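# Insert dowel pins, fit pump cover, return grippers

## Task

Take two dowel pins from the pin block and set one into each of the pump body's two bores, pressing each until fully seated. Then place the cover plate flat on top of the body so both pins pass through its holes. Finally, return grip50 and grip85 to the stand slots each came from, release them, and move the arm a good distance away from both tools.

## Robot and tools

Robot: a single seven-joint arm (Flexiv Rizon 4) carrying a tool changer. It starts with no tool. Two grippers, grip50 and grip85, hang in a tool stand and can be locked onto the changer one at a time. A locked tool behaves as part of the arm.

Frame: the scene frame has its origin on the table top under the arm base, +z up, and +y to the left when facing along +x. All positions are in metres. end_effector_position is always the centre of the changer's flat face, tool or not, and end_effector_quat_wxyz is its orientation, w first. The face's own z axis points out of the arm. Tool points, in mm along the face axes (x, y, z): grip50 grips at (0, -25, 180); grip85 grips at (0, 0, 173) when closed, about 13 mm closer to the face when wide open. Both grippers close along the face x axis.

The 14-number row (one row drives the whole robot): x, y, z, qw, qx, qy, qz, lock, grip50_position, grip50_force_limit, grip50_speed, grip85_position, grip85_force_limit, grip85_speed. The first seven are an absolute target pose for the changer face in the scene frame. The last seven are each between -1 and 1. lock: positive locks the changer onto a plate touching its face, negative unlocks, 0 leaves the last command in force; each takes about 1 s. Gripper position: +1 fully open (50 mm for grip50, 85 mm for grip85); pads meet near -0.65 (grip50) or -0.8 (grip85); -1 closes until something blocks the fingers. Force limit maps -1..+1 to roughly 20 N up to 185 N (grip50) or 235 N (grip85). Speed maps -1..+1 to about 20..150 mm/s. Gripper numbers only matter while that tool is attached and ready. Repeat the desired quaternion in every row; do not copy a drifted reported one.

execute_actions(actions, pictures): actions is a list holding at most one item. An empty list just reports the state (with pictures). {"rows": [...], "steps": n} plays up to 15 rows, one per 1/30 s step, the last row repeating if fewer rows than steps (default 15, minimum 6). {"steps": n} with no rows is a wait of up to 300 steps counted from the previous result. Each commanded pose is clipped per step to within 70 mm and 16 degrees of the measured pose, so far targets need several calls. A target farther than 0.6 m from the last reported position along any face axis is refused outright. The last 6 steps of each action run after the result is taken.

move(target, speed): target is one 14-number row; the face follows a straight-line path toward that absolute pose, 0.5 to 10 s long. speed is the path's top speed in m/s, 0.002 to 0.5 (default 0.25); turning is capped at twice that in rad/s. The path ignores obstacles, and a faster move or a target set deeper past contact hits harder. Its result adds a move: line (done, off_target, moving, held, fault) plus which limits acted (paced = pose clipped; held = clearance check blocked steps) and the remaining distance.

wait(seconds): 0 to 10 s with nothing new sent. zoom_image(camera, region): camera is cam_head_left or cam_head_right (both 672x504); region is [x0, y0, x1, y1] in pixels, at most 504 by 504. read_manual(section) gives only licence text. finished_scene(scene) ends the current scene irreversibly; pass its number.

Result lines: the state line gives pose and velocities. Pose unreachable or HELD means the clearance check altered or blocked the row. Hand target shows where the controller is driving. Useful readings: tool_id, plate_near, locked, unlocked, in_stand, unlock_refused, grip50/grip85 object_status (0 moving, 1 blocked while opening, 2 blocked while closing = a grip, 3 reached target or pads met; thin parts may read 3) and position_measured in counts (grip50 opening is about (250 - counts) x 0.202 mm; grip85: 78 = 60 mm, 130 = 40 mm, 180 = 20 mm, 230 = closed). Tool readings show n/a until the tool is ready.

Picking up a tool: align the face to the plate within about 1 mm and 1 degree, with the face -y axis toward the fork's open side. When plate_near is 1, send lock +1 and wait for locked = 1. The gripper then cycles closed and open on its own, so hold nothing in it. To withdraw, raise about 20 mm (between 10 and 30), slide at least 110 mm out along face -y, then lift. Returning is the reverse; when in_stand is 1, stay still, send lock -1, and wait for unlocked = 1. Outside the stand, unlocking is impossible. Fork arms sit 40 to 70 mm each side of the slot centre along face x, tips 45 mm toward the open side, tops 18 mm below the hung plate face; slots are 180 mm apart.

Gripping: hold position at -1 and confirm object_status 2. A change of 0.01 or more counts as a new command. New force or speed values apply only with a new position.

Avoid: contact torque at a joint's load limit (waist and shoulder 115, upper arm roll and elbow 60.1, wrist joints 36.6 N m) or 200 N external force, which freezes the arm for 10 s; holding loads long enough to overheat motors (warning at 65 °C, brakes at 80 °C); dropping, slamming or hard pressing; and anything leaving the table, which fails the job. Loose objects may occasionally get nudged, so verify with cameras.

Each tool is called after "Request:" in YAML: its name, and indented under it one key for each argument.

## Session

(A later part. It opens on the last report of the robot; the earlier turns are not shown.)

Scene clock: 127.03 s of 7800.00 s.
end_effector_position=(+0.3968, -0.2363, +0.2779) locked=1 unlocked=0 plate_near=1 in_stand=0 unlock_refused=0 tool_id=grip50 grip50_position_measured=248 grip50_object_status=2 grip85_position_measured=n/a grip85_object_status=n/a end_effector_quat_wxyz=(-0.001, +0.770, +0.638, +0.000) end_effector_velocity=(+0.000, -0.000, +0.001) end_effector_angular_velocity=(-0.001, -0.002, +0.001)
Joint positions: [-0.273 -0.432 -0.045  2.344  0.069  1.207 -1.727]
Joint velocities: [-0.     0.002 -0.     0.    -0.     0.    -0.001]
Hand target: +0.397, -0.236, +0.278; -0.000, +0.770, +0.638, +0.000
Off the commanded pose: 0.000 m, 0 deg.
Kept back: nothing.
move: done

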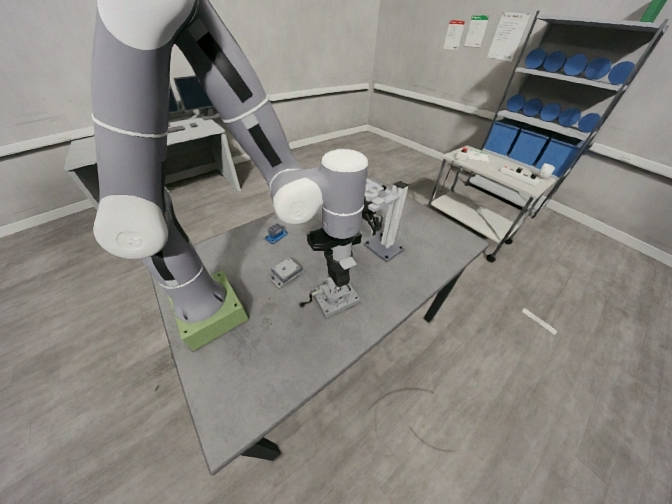

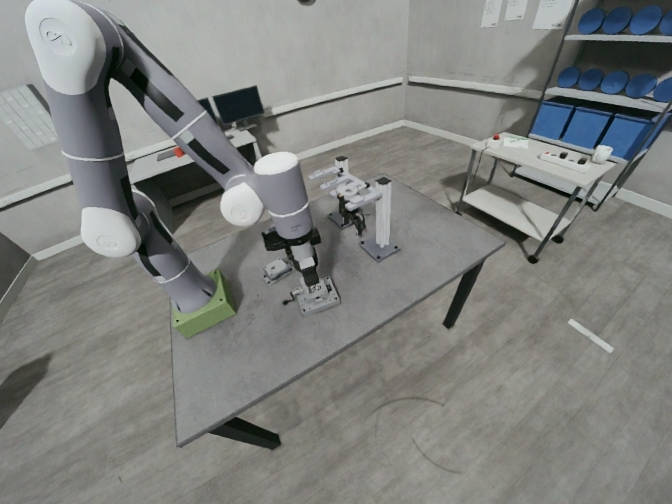

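Request:
move:
  target: [0.3965,-0.2362,0.268,0,0.770,0.638,0,0,-1,0.3,-0.5,1,0,0]
  speed: 0.006

Request:
zoom_image:
  camera: "cam_head_left"
  region: [310, 265, 360, 305]

Scene clock: 129.27 s of 7800.00 s.
end_effector_position=(+0.3971, -0.2363, +0.2689) locked=1 unlocked=0 plate_near=1 in_stand=0 unlock_refused=0 tool_id=grip50 grip50_position_measured=248 grip50_object_status=2 grip85_position_measured=n/a grip85_object_status=n/a end_effector_quat_wxyz=(+0.001, +0.770, +0.638, +0.001) end_effector_velocity=(-0.000, -0.000, -0.000) end_effector_angular_velocity=(+0.000, +0.000, -0.000)
Joint positions: [-0.276 -0.46  -0.041  2.343  0.07   1.237 -1.727]
Joint velocities: [-0.001 -0.     0.     0.     0.001 -0.    -0.001]
Hand target: +0.397, -0.236, +0.268; -0.000, +0.770, +0.638, +0.000
Off the commanded pose: 0.001 m, 0 deg.
Kept back: nothing.
move: done

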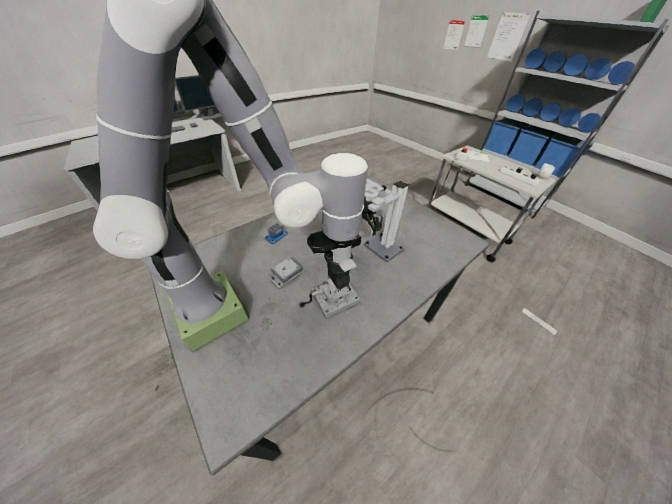

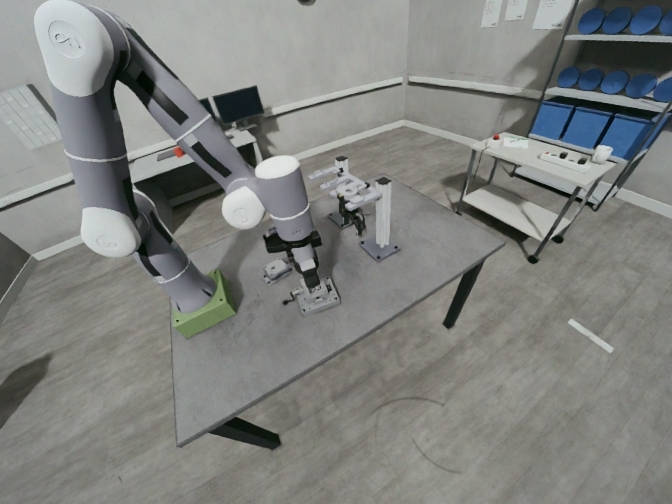

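Region (310, 265, 360, 305) of cam_head_left's 672x504 image, scaled by 10.080, with more detail than that image has; it fills the top 403 rows of this view, and the rest is white.

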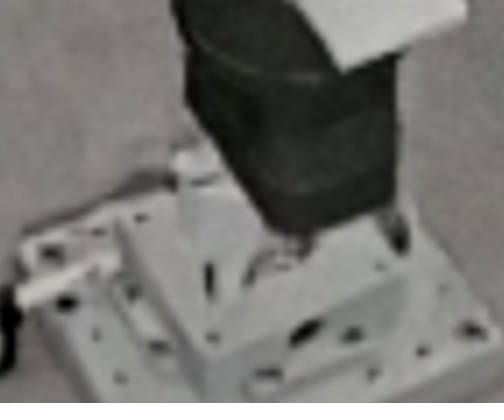

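Request:
move:
  target: [0.3900,-0.2706,0.273,0,0.770,0.638,0,0,-1,0.3,-0.5,1,0,0]
  speed: 0.05

Request:
move:
  target: [0.3900,-0.2706,0.265,0,0.770,0.638,0,0,-1,0.3,-0.5,1,0,0]
  speed: 0.01

Request:
zoom_image:
  camera: "cam_head_left"
  region: [310, 270, 360, 310]

Request:
zoom_image:
  camera: "cam_head_right"
  region: [290, 270, 340, 310]

Scene clock: 130.57 s of 7800.00 s.
end_effector_position=(+0.3901, -0.2707, +0.2732) locked=1 unlocked=0 plate_near=1 in_stand=0 unlock_refused=0 tool_id=grip50 grip50_position_measured=248 grip50_object_status=2 grip85_position_measured=n/a grip85_object_status=n/a end_effector_quat_wxyz=(+0.000, +0.770, +0.638, +0.000) end_effector_velocity=(+0.000, +0.000, +0.000) end_effector_angular_velocity=(+0.000, -0.000, +0.001)
Joint positions: [-0.349 -0.464 -0.045  2.306  0.07   1.201 -1.804]
Joint velocities: [ 0.     0.     0.001 -0.    -0.    -0.    -0.   ]
Hand target: +0.390, -0.271, +0.273; +0.000, +0.770, +0.638, -0.000
Off the commanded pose: 0.000 m, 0 deg.
Kept back: nothing.
move: done

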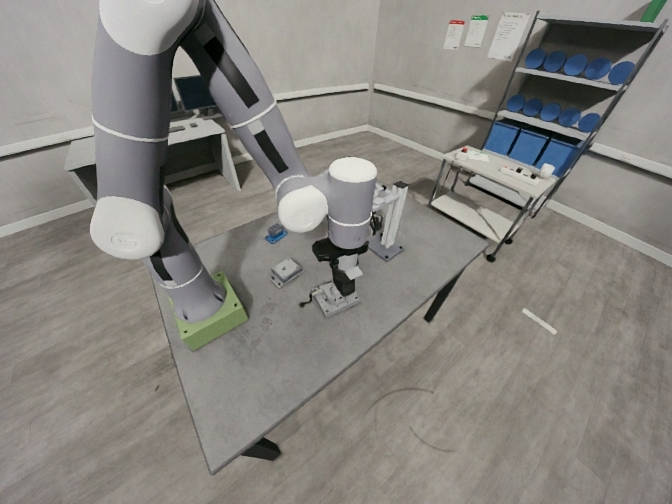

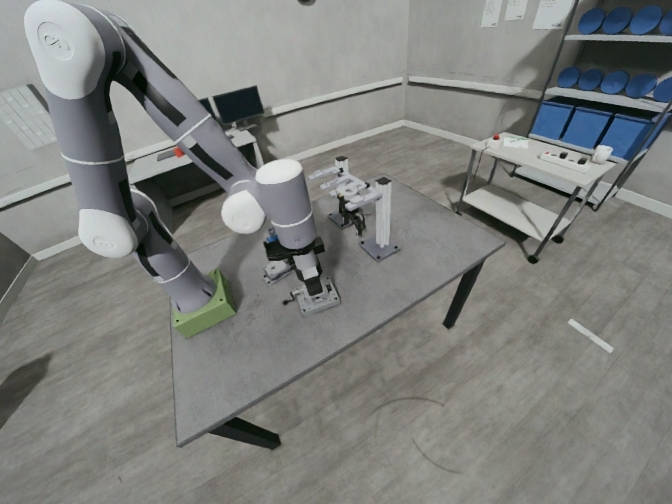

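Scene clock: 131.60 s of 7800.00 s.
end_effector_position=(+0.3900, -0.2706, +0.2650) locked=1 unlocked=0 plate_near=1 in_stand=0 unlock_refused=0 tool_id=grip50 grip50_position_measured=248 grip50_object_status=2 grip85_position_measured=n/a grip85_object_status=n/a end_effector_quat_wxyz=(-0.000, +0.770, +0.638, -0.000) end_effector_velocity=(-0.000, -0.000, +0.000) end_effector_angular_velocity=(+0.000, -0.000, -0.001)
Joint positions: [-0.352 -0.488 -0.042  2.304  0.072  1.222 -1.805]
Joint velocities: [-0.001  0.     0.     0.     0.001  0.     0.   ]
Hand target: +0.390, -0.271, +0.265; -0.000, +0.770, +0.638, +0.000
Off the commanded pose: 0.000 m, 0 deg.
Kept back: nothing.
move: done

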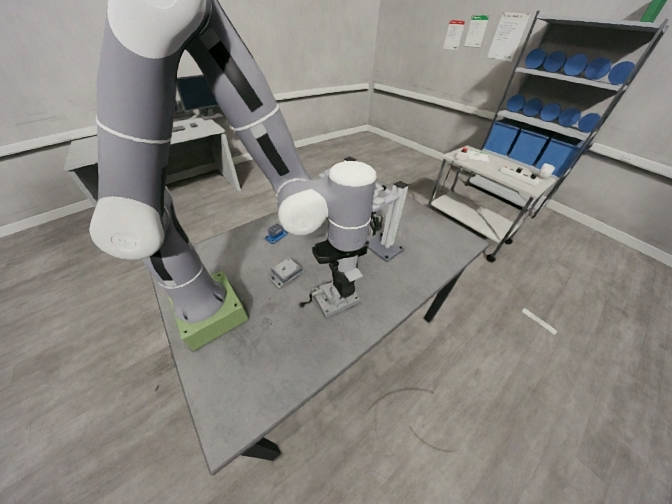

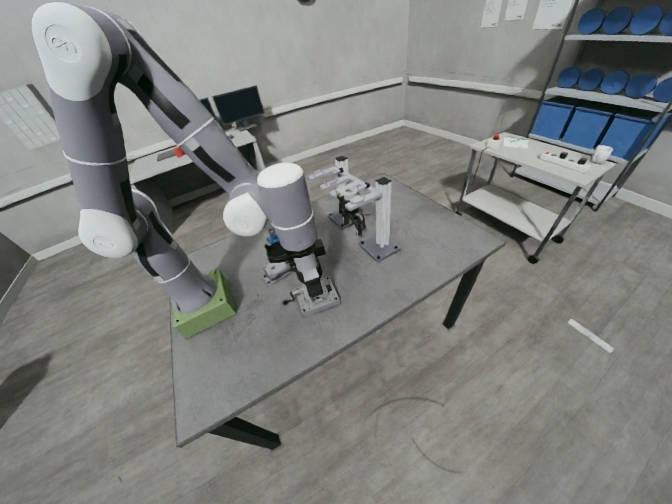

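Region (310, 270, 360, 310) of cam_head_left's 672x504 image, scaled by 10.080, with more detail than that image has; it fills the top 403 rows of this view, and the rest is white.

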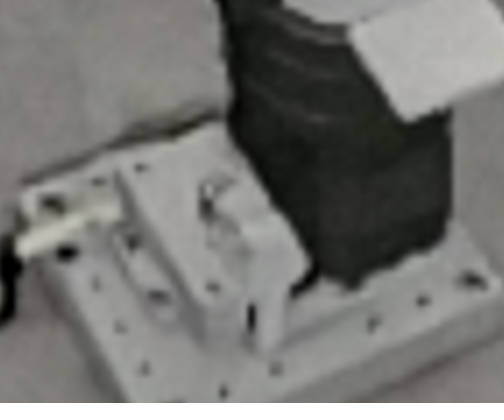

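Region (290, 270, 340, 310) of cam_head_right's 672x504 image, scaled by 10.080, with more detail than that image has; it fills the top 403 rows of this view, and the rest is white.

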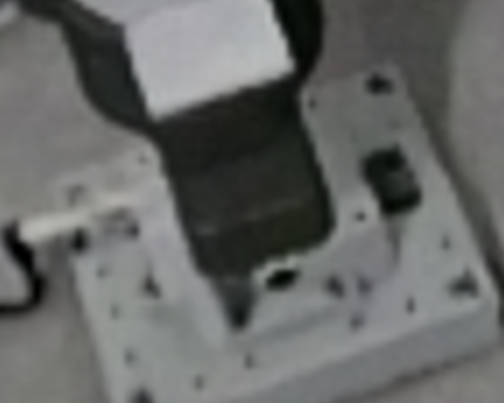

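Approach to v=-38.

Request:
move:
  target: [0.3922,-0.2588,0.265,0,0.770,0.638,0,0,-1,0.3,-0.5,1,0,0]
  speed: 0.006

Request:
move:
  target: [0.3932,-0.2539,0.265,0,0.770,0.638,0,0,-1,0.3,-0.5,1,0,0]
  speed: 0.005

Scene clock: 134.07 s of 7800.00 s.
end_effector_position=(+0.3922, -0.2588, +0.2649) locked=1 unlocked=0 plate_near=1 in_stand=0 unlock_refused=0 tool_id=grip50 grip50_position_measured=248 grip50_object_status=2 grip85_position_measured=n/a grip85_object_status=n/a end_effector_quat_wxyz=(-0.000, +0.770, +0.638, -0.000) end_effector_velocity=(-0.000, +0.000, -0.000) end_effector_angular_velocity=(+0.000, +0.000, +0.001)
Joint positions: [-0.327 -0.482 -0.041  2.318  0.072  1.23  -1.78 ]
Joint velocities: [ 0.    -0.     0.     0.     0.001  0.    -0.001]
Hand target: +0.392, -0.259, +0.265; -0.000, +0.770, +0.638, +0.000
Off the commanded pose: 0.000 m, 0 deg.
Kept back: nothing.
move: done

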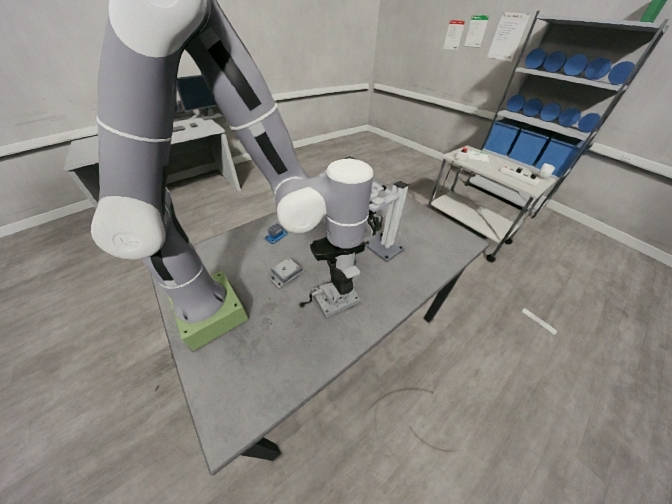

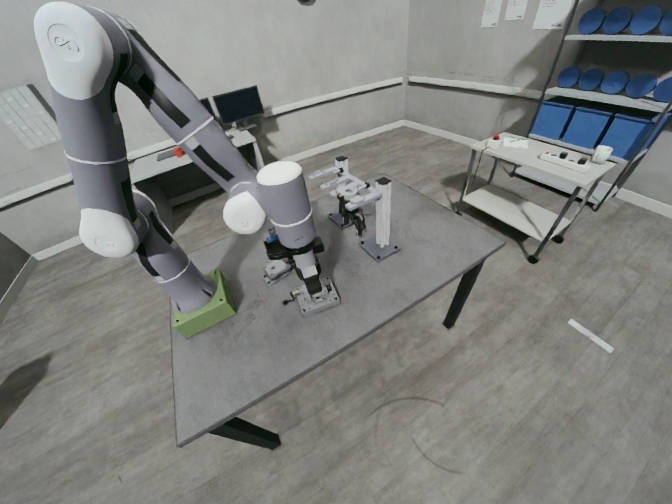

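Scene clock: 135.30 s of 7800.00 s.
end_effector_position=(+0.3931, -0.2541, +0.2649) locked=1 unlocked=0 plate_near=1 in_stand=0 unlock_refused=0 tool_id=grip50 grip50_position_measured=248 grip50_object_status=2 grip85_position_measured=n/a grip85_object_status=n/a end_effector_quat_wxyz=(-0.000, +0.770, +0.638, -0.000) end_effector_velocity=(-0.000, -0.000, -0.000) end_effector_angular_velocity=(+0.000, +0.000, -0.000)
Joint positions: [-0.316 -0.48  -0.041  2.323  0.072  1.234 -1.769]
Joint velocities: [ 0.    -0.    -0.     0.     0.001  0.    -0.001]
Hand target: +0.393, -0.254, +0.265; -0.000, +0.770, +0.638, +0.000
Off the commanded pose: 0.000 m, 0 deg.
Kept back: nothing.
move: done

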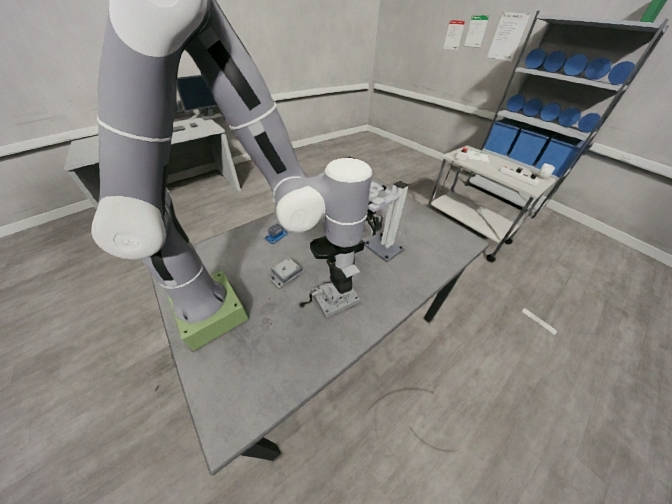

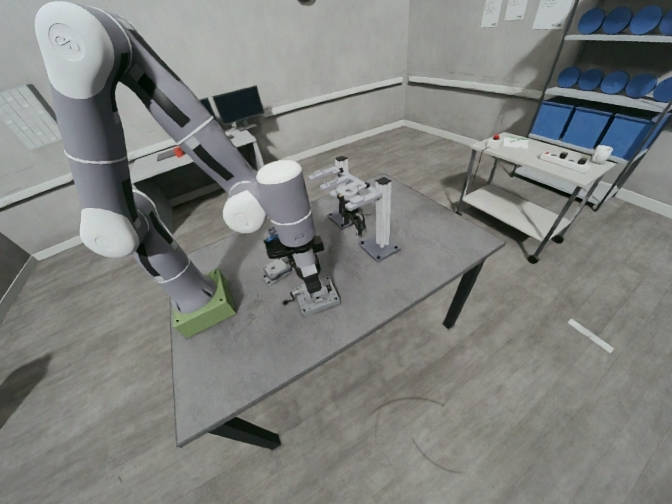

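Request:
move:
  target: [0.3935,-0.2520,0.265,0,0.770,0.638,0,0,-1,0.3,-0.5,1,0,0]
  speed: 0.004

Scene clock: 136.30 s of 7800.00 s.
end_effector_position=(+0.3934, -0.2527, +0.2651) locked=1 unlocked=0 plate_near=1 in_stand=0 unlock_refused=0 tool_id=grip50 grip50_position_measured=248 grip50_object_status=2 grip85_position_measured=n/a grip85_object_status=n/a end_effector_quat_wxyz=(+0.000, +0.770, +0.638, -0.000) end_effector_velocity=(-0.000, -0.000, -0.000) end_effector_angular_velocity=(-0.000, +0.000, +0.000)
Joint positions: [-0.312 -0.479 -0.042  2.326  0.072  1.235 -1.765]
Joint velocities: [ 0. -0. -0.  0.  0.  0. -0.]
Hand target: +0.393, -0.252, +0.265; -0.000, +0.770, +0.638, +0.000
Off the commanded pose: 0.001 m, 0 deg.
Kept back: nothing.
move: done

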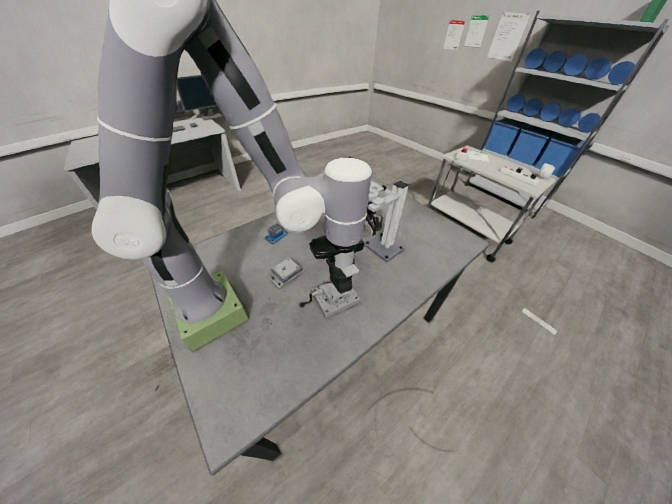

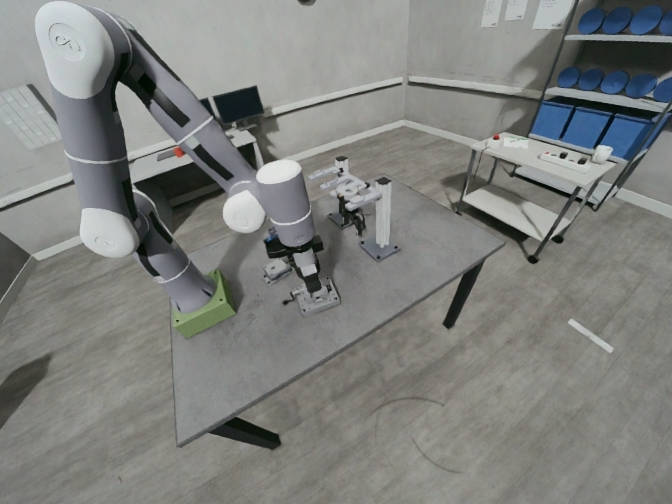

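Request:
move:
  target: [0.3922,-0.2588,0.265,0,0.770,0.638,0,0,-1,0.3,-0.5,1,0,0]
  speed: 0.03

Request:
move:
  target: [0.4413,-0.2681,0.265,0,0.770,0.638,0,0,-1,0.3,-0.5,1,0,0]
  speed: 0.04

Request:
move:
  target: [0.4421,-0.2642,0.265,0,0.770,0.638,0,0,-1,0.3,-0.5,1,0,0]
  speed: 0.005

Request:
move:
  target: [0.4426,-0.2613,0.265,0,0.770,0.638,0,0,-1,0.3,-0.5,1,0,0]
  speed: 0.004

Scene clock: 137.33 s of 7800.00 s.
end_effector_position=(+0.3923, -0.2588, +0.2651) locked=1 unlocked=0 plate_near=1 in_stand=0 unlock_refused=0 tool_id=grip50 grip50_position_measured=248 grip50_object_status=2 grip85_position_measured=n/a grip85_object_status=n/a end_effector_quat_wxyz=(+0.000, +0.770, +0.638, +0.000) end_effector_velocity=(-0.000, +0.000, -0.000) end_effector_angular_velocity=(+0.000, +0.000, -0.001)
Joint positions: [-0.326 -0.481 -0.041  2.318  0.072  1.231 -1.779]
Joint velocities: [-0.    -0.     0.     0.    -0.     0.     0.001]
Hand target: +0.392, -0.259, +0.265; +0.000, +0.770, +0.638, -0.000
Off the commanded pose: 0.000 m, 0 deg.
Kept back: nothing.
move: done

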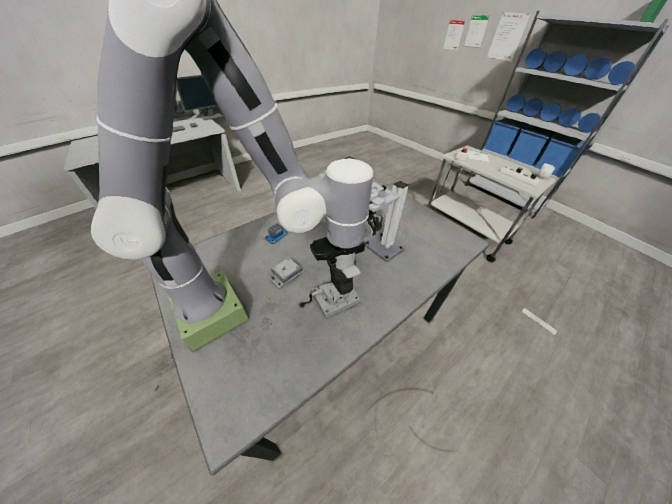

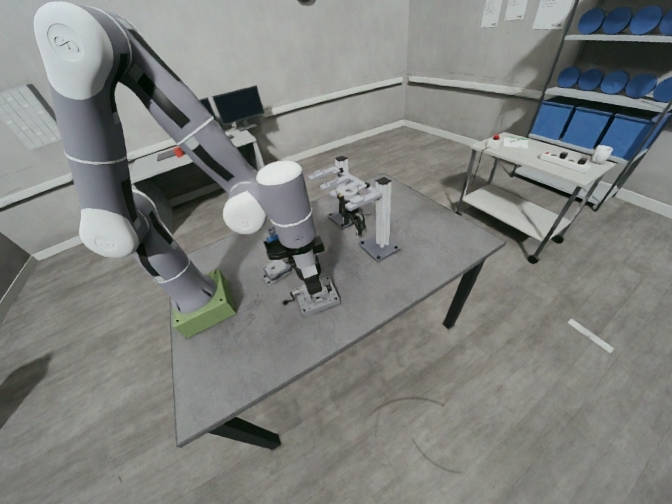

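Scene clock: 138.83 s of 7800.00 s.
end_effector_position=(+0.4415, -0.2681, +0.2653) locked=1 unlocked=0 plate_near=1 in_stand=0 unlock_refused=0 tool_id=grip50 grip50_position_measured=248 grip50_object_status=2 grip85_position_measured=n/a grip85_object_status=n/a end_effector_quat_wxyz=(+0.000, +0.770, +0.638, +0.000) end_effector_velocity=(+0.000, -0.000, +0.000) end_effector_angular_velocity=(-0.000, -0.001, +0.002)
Joint positions: [-0.316 -0.54  -0.04   2.181  0.064  1.152 -1.758]
Joint velocities: [-0.     0.     0.    -0.    -0.001  0.    -0.001]
Hand target: +0.441, -0.268, +0.265; -0.000, +0.770, +0.638, +0.000
Off the commanded pose: 0.000 m, 0 deg.
Kept back: nothing.
move: done

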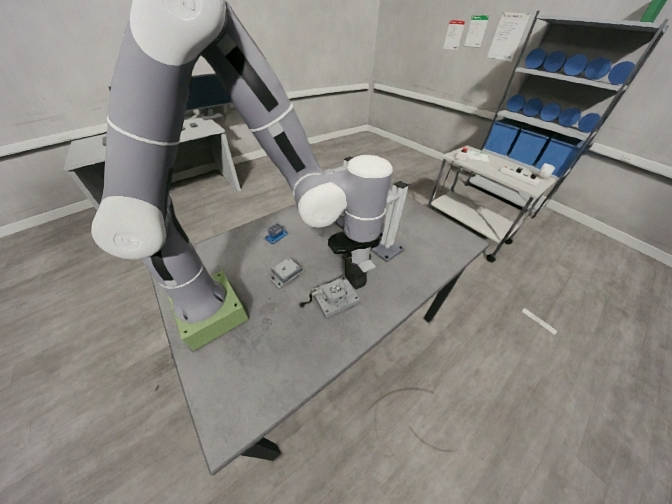

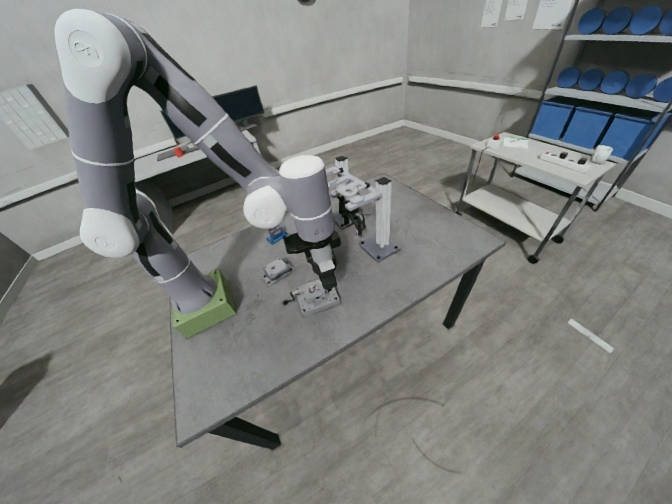

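Scene clock: 139.83 s of 7800.00 s.
end_effector_position=(+0.4421, -0.2642, +0.2649) locked=1 unlocked=0 plate_near=1 in_stand=0 unlock_refused=0 tool_id=grip50 grip50_position_measured=248 grip50_object_status=2 grip85_position_measured=n/a grip85_object_status=n/a end_effector_quat_wxyz=(-0.000, +0.770, +0.638, -0.000) end_effector_velocity=(+0.000, +0.000, +0.000) end_effector_angular_velocity=(+0.000, -0.000, -0.001)
Joint positions: [-0.308 -0.539 -0.041  2.185  0.064  1.154 -1.751]
Joint velocities: [ 0.     0.     0.    -0.     0.    -0.     0.001]
Hand target: +0.442, -0.264, +0.265; -0.000, +0.770, +0.638, +0.000
Off the commanded pose: 0.000 m, 0 deg.
Kept back: nothing.
move: done

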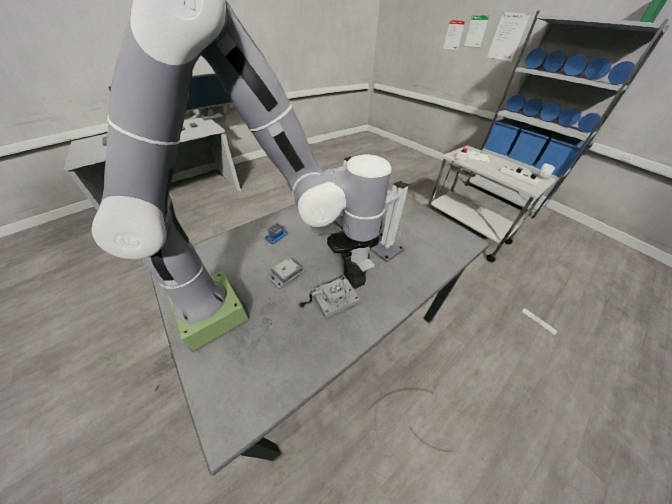

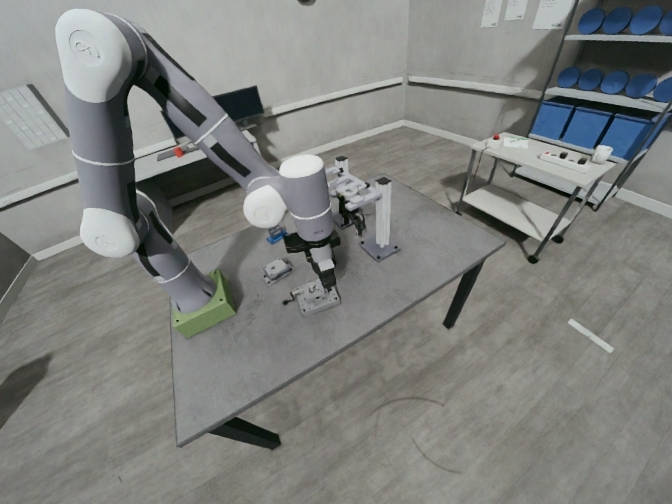

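Scene clock: 140.80 s of 7800.00 s.
end_effector_position=(+0.4424, -0.2619, +0.2649) locked=1 unlocked=0 plate_near=1 in_stand=0 unlock_refused=0 tool_id=grip50 grip50_position_measured=248 grip50_object_status=2 grip85_position_measured=n/a grip85_object_status=n/a end_effector_quat_wxyz=(+0.000, +0.770, +0.638, -0.000) end_effector_velocity=(-0.000, +0.000, -0.000) end_effector_angular_velocity=(+0.000, +0.000, +0.001)
Joint positions: [-0.302 -0.538 -0.042  2.188  0.064  1.156 -1.745]
Joint velocities: [-0.    -0.     0.     0.    -0.    -0.    -0.001]
Hand target: +0.443, -0.261, +0.265; -0.000, +0.770, +0.638, +0.000
Off the commanded pose: 0.001 m, 0 deg.
Kept back: nothing.
move: done

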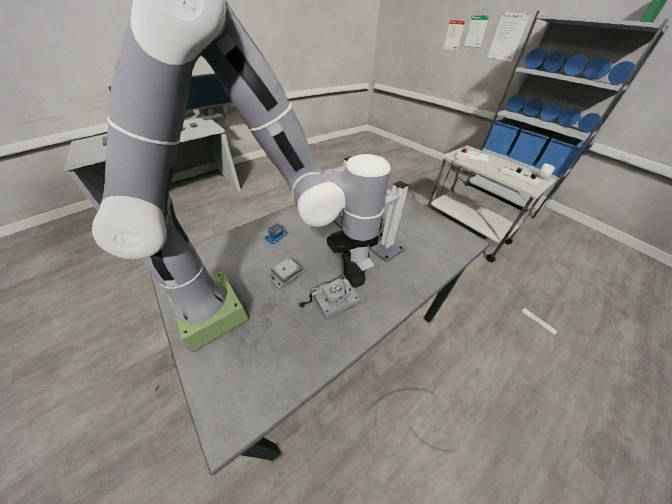

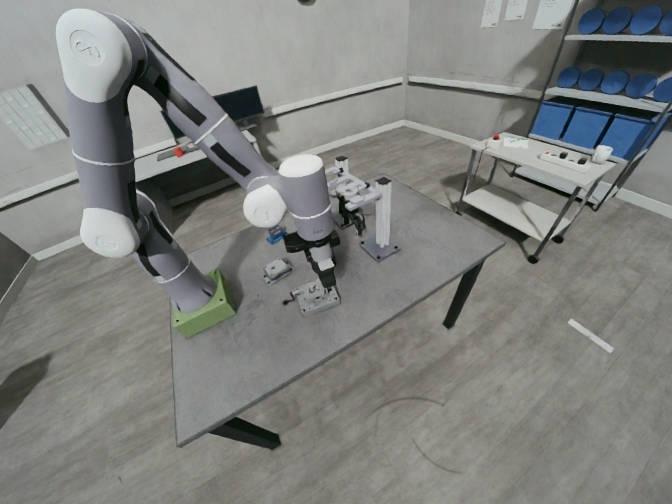

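Request:
move:
  target: [0.4419,-0.2652,0.285,0,0.770,0.638,0,0,-1,0.3,-0.5,1,0,0]
  speed: 0.05

Request:
move:
  target: [0.4573,-0.1836,0.285,0,0.770,0.638,0,0,-1,0.3,-0.5,1,0,0]
  speed: 0.1

Request:
move:
  target: [0.4573,-0.1836,0.267,0,0.770,0.638,0,0,-1,0.3,-0.5,1,0,0]
  speed: 0.015

Request:
move:
  target: [0.4564,-0.1885,0.265,0,0.770,0.638,0,0,-1,0.3,-0.5,1,0,0]
  speed: 0.005

Request:
move:
  target: [0.4558,-0.1915,0.265,0,0.770,0.638,0,0,-1,0.3,-0.5,1,0,0]
  speed: 0.004

Scene clock: 141.93 s of 7800.00 s.
end_effector_position=(+0.4420, -0.2652, +0.2852) locked=1 unlocked=0 plate_near=1 in_stand=0 unlock_refused=0 tool_id=grip50 grip50_position_measured=248 grip50_object_status=2 grip85_position_measured=n/a grip85_object_status=n/a end_effector_quat_wxyz=(+0.000, +0.770, +0.638, +0.000) end_effector_velocity=(+0.000, +0.000, +0.000) end_effector_angular_velocity=(-0.000, -0.000, -0.000)
Joint positions: [-0.308 -0.487 -0.045  2.187  0.058  1.106 -1.748]
Joint velocities: [-0.     0.     0.    -0.    -0.     0.     0.001]
Hand target: +0.442, -0.265, +0.285; +0.000, +0.770, +0.638, -0.000
Off the commanded pose: 0.000 m, 0 deg.
Kept back: nothing.
move: done

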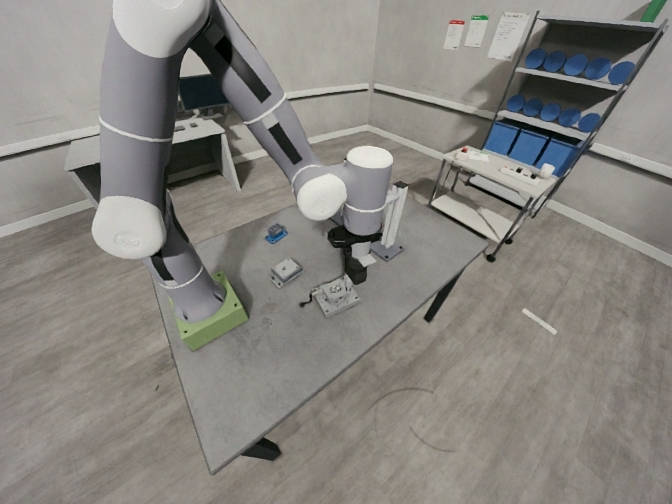

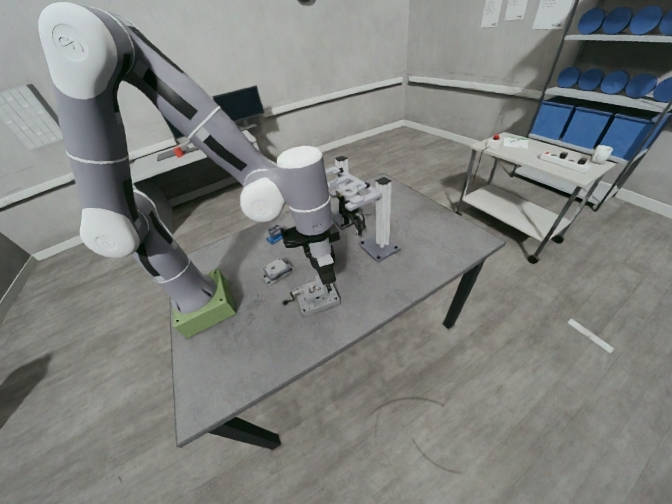

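Scene clock: 143.07 s of 7800.00 s.
end_effector_position=(+0.4572, -0.1835, +0.2849) locked=1 unlocked=0 plate_near=1 in_stand=0 unlock_refused=0 tool_id=grip50 grip50_position_measured=248 grip50_object_status=2 grip85_position_measured=n/a grip85_object_status=n/a end_effector_quat_wxyz=(-0.000, +0.770, +0.638, -0.000) end_effector_velocity=(-0.000, -0.000, +0.000) end_effector_angular_velocity=(-0.000, -0.001, -0.000)
Joint positions: [-0.152 -0.454 -0.031  2.257  0.045  1.142 -1.569]
Joint velocities: [ 0.     0.001 -0.     0.     0.     0.     0.   ]
Hand target: +0.457, -0.184, +0.285; -0.000, +0.770, +0.638, +0.000
Off the commanded pose: 0.000 m, 0 deg.
Kept back: nothing.
move: done

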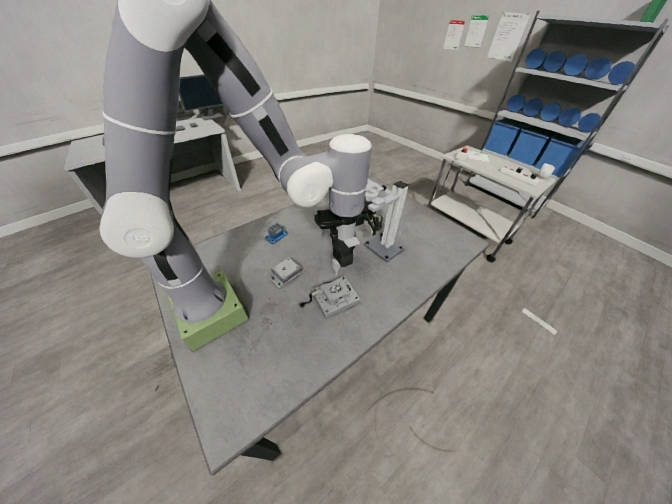

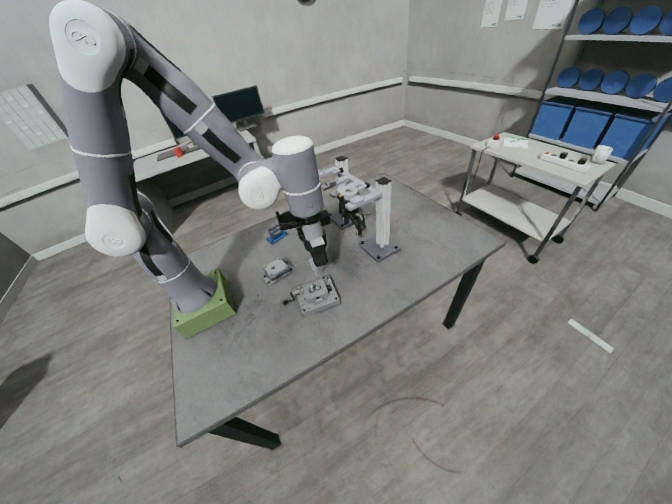

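Scene clock: 144.47 s of 7800.00 s.
end_effector_position=(+0.4573, -0.1836, +0.2670) locked=1 unlocked=0 plate_near=1 in_stand=0 unlock_refused=0 tool_id=grip50 grip50_position_measured=248 grip50_object_status=2 grip85_position_measured=n/a grip85_object_status=n/a end_effector_quat_wxyz=(-0.000, +0.770, +0.638, -0.000) end_effector_velocity=(-0.000, -0.000, -0.000) end_effector_angular_velocity=(+0.000, +0.000, -0.000)
Joint positions: [-0.154 -0.503 -0.028  2.255  0.048  1.19  -1.571]
Joint velocities: [-0.001 -0.     0.    -0.     0.    -0.    -0.   ]
Hand target: +0.457, -0.184, +0.267; -0.000, +0.770, +0.638, +0.000
Off the commanded pose: 0.000 m, 0 deg.
Kept back: nothing.
move: done

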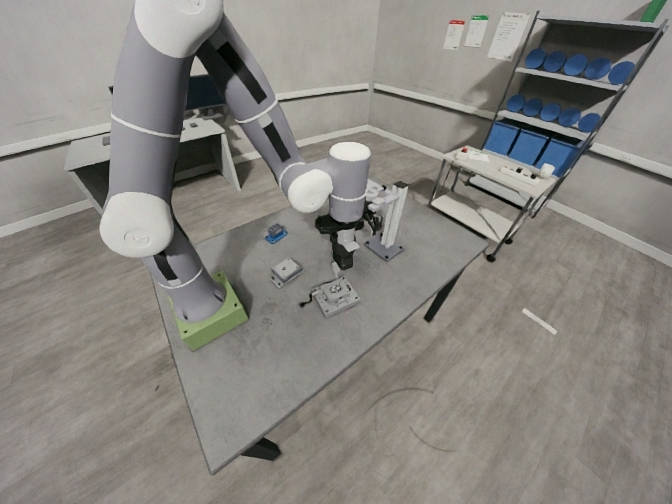

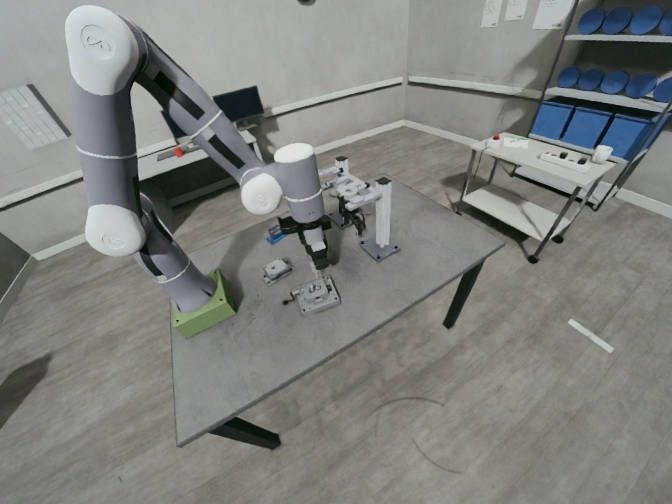

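Scene clock: 145.77 s of 7800.00 s.
end_effector_position=(+0.4564, -0.1885, +0.2651) locked=1 unlocked=0 plate_near=1 in_stand=0 unlock_refused=0 tool_id=grip50 grip50_position_measured=248 grip50_object_status=2 grip85_position_measured=n/a grip85_object_status=n/a end_effector_quat_wxyz=(-0.000, +0.770, +0.638, -0.000) end_effector_velocity=(+0.000, +0.000, +0.000) end_effector_angular_velocity=(-0.000, -0.000, -0.000)
Joint positions: [-0.165 -0.51  -0.027  2.251  0.048  1.193 -1.582]
Joint velocities: [-0.  0.  0. -0. -0.  0.  0.]
Hand target: +0.456, -0.189, +0.265; +0.000, +0.770, +0.638, -0.000
Off the commanded pose: 0.000 m, 0 deg.
Kept back: nothing.
move: done

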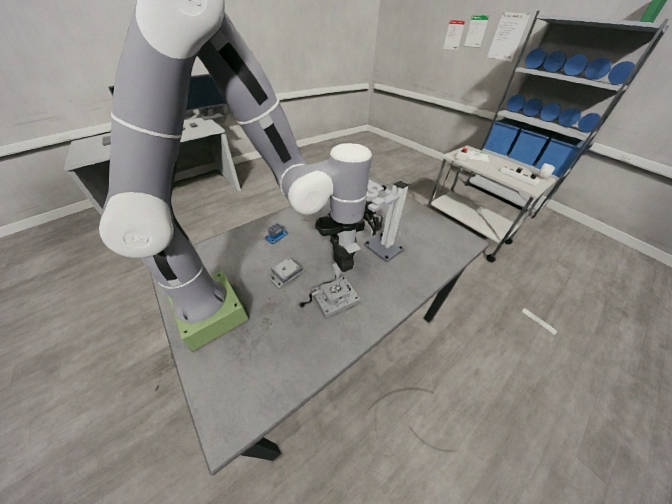

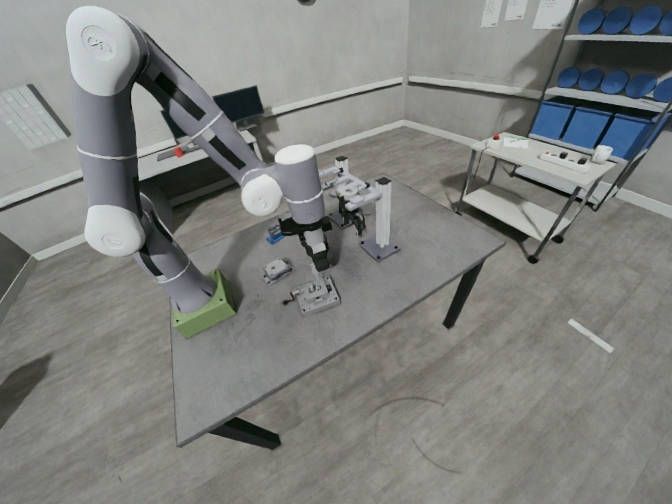

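Scene clock: 146.77 s of 7800.00 s.
end_effector_position=(+0.4561, -0.1908, +0.2653) locked=1 unlocked=0 plate_near=1 in_stand=0 unlock_refused=0 tool_id=grip50 grip50_position_measured=248 grip50_object_status=2 grip85_position_measured=n/a grip85_object_status=n/a end_effector_quat_wxyz=(+0.000, +0.770, +0.638, +0.001) end_effector_velocity=(+0.000, -0.000, +0.000) end_effector_angular_velocity=(+0.000, -0.000, -0.001)
Joint positions: [-0.171 -0.51  -0.026  2.249  0.048  1.193 -1.588]
Joint velocities: [-0.     0.    -0.    -0.     0.     0.     0.001]
Hand target: +0.456, -0.192, +0.265; +0.000, +0.770, +0.638, -0.000
Off the commanded pose: 0.001 m, 0 deg.
Kept back: nothing.
move: done

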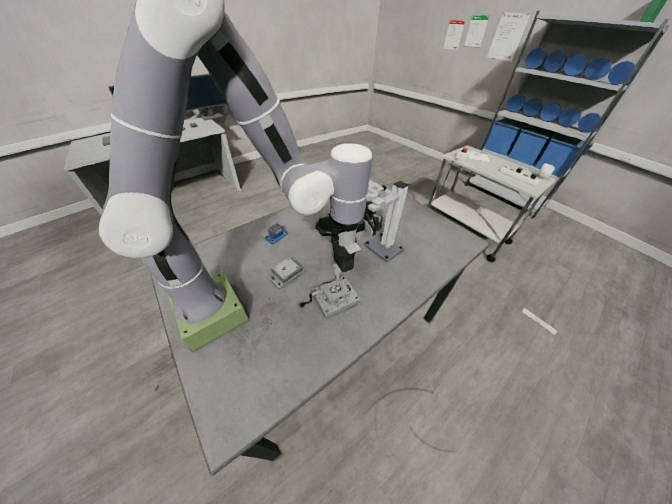

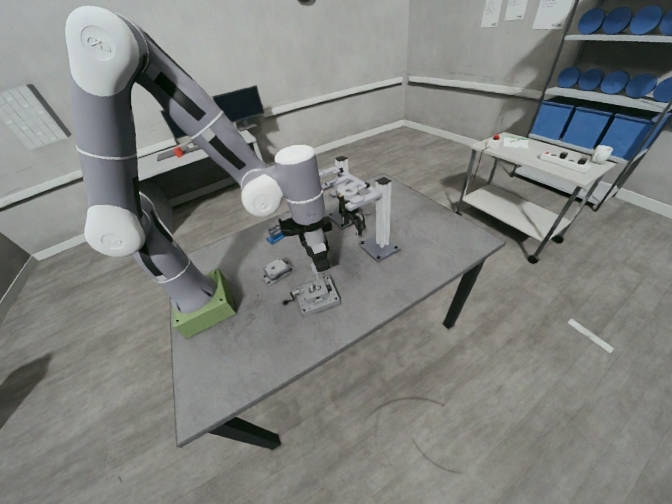

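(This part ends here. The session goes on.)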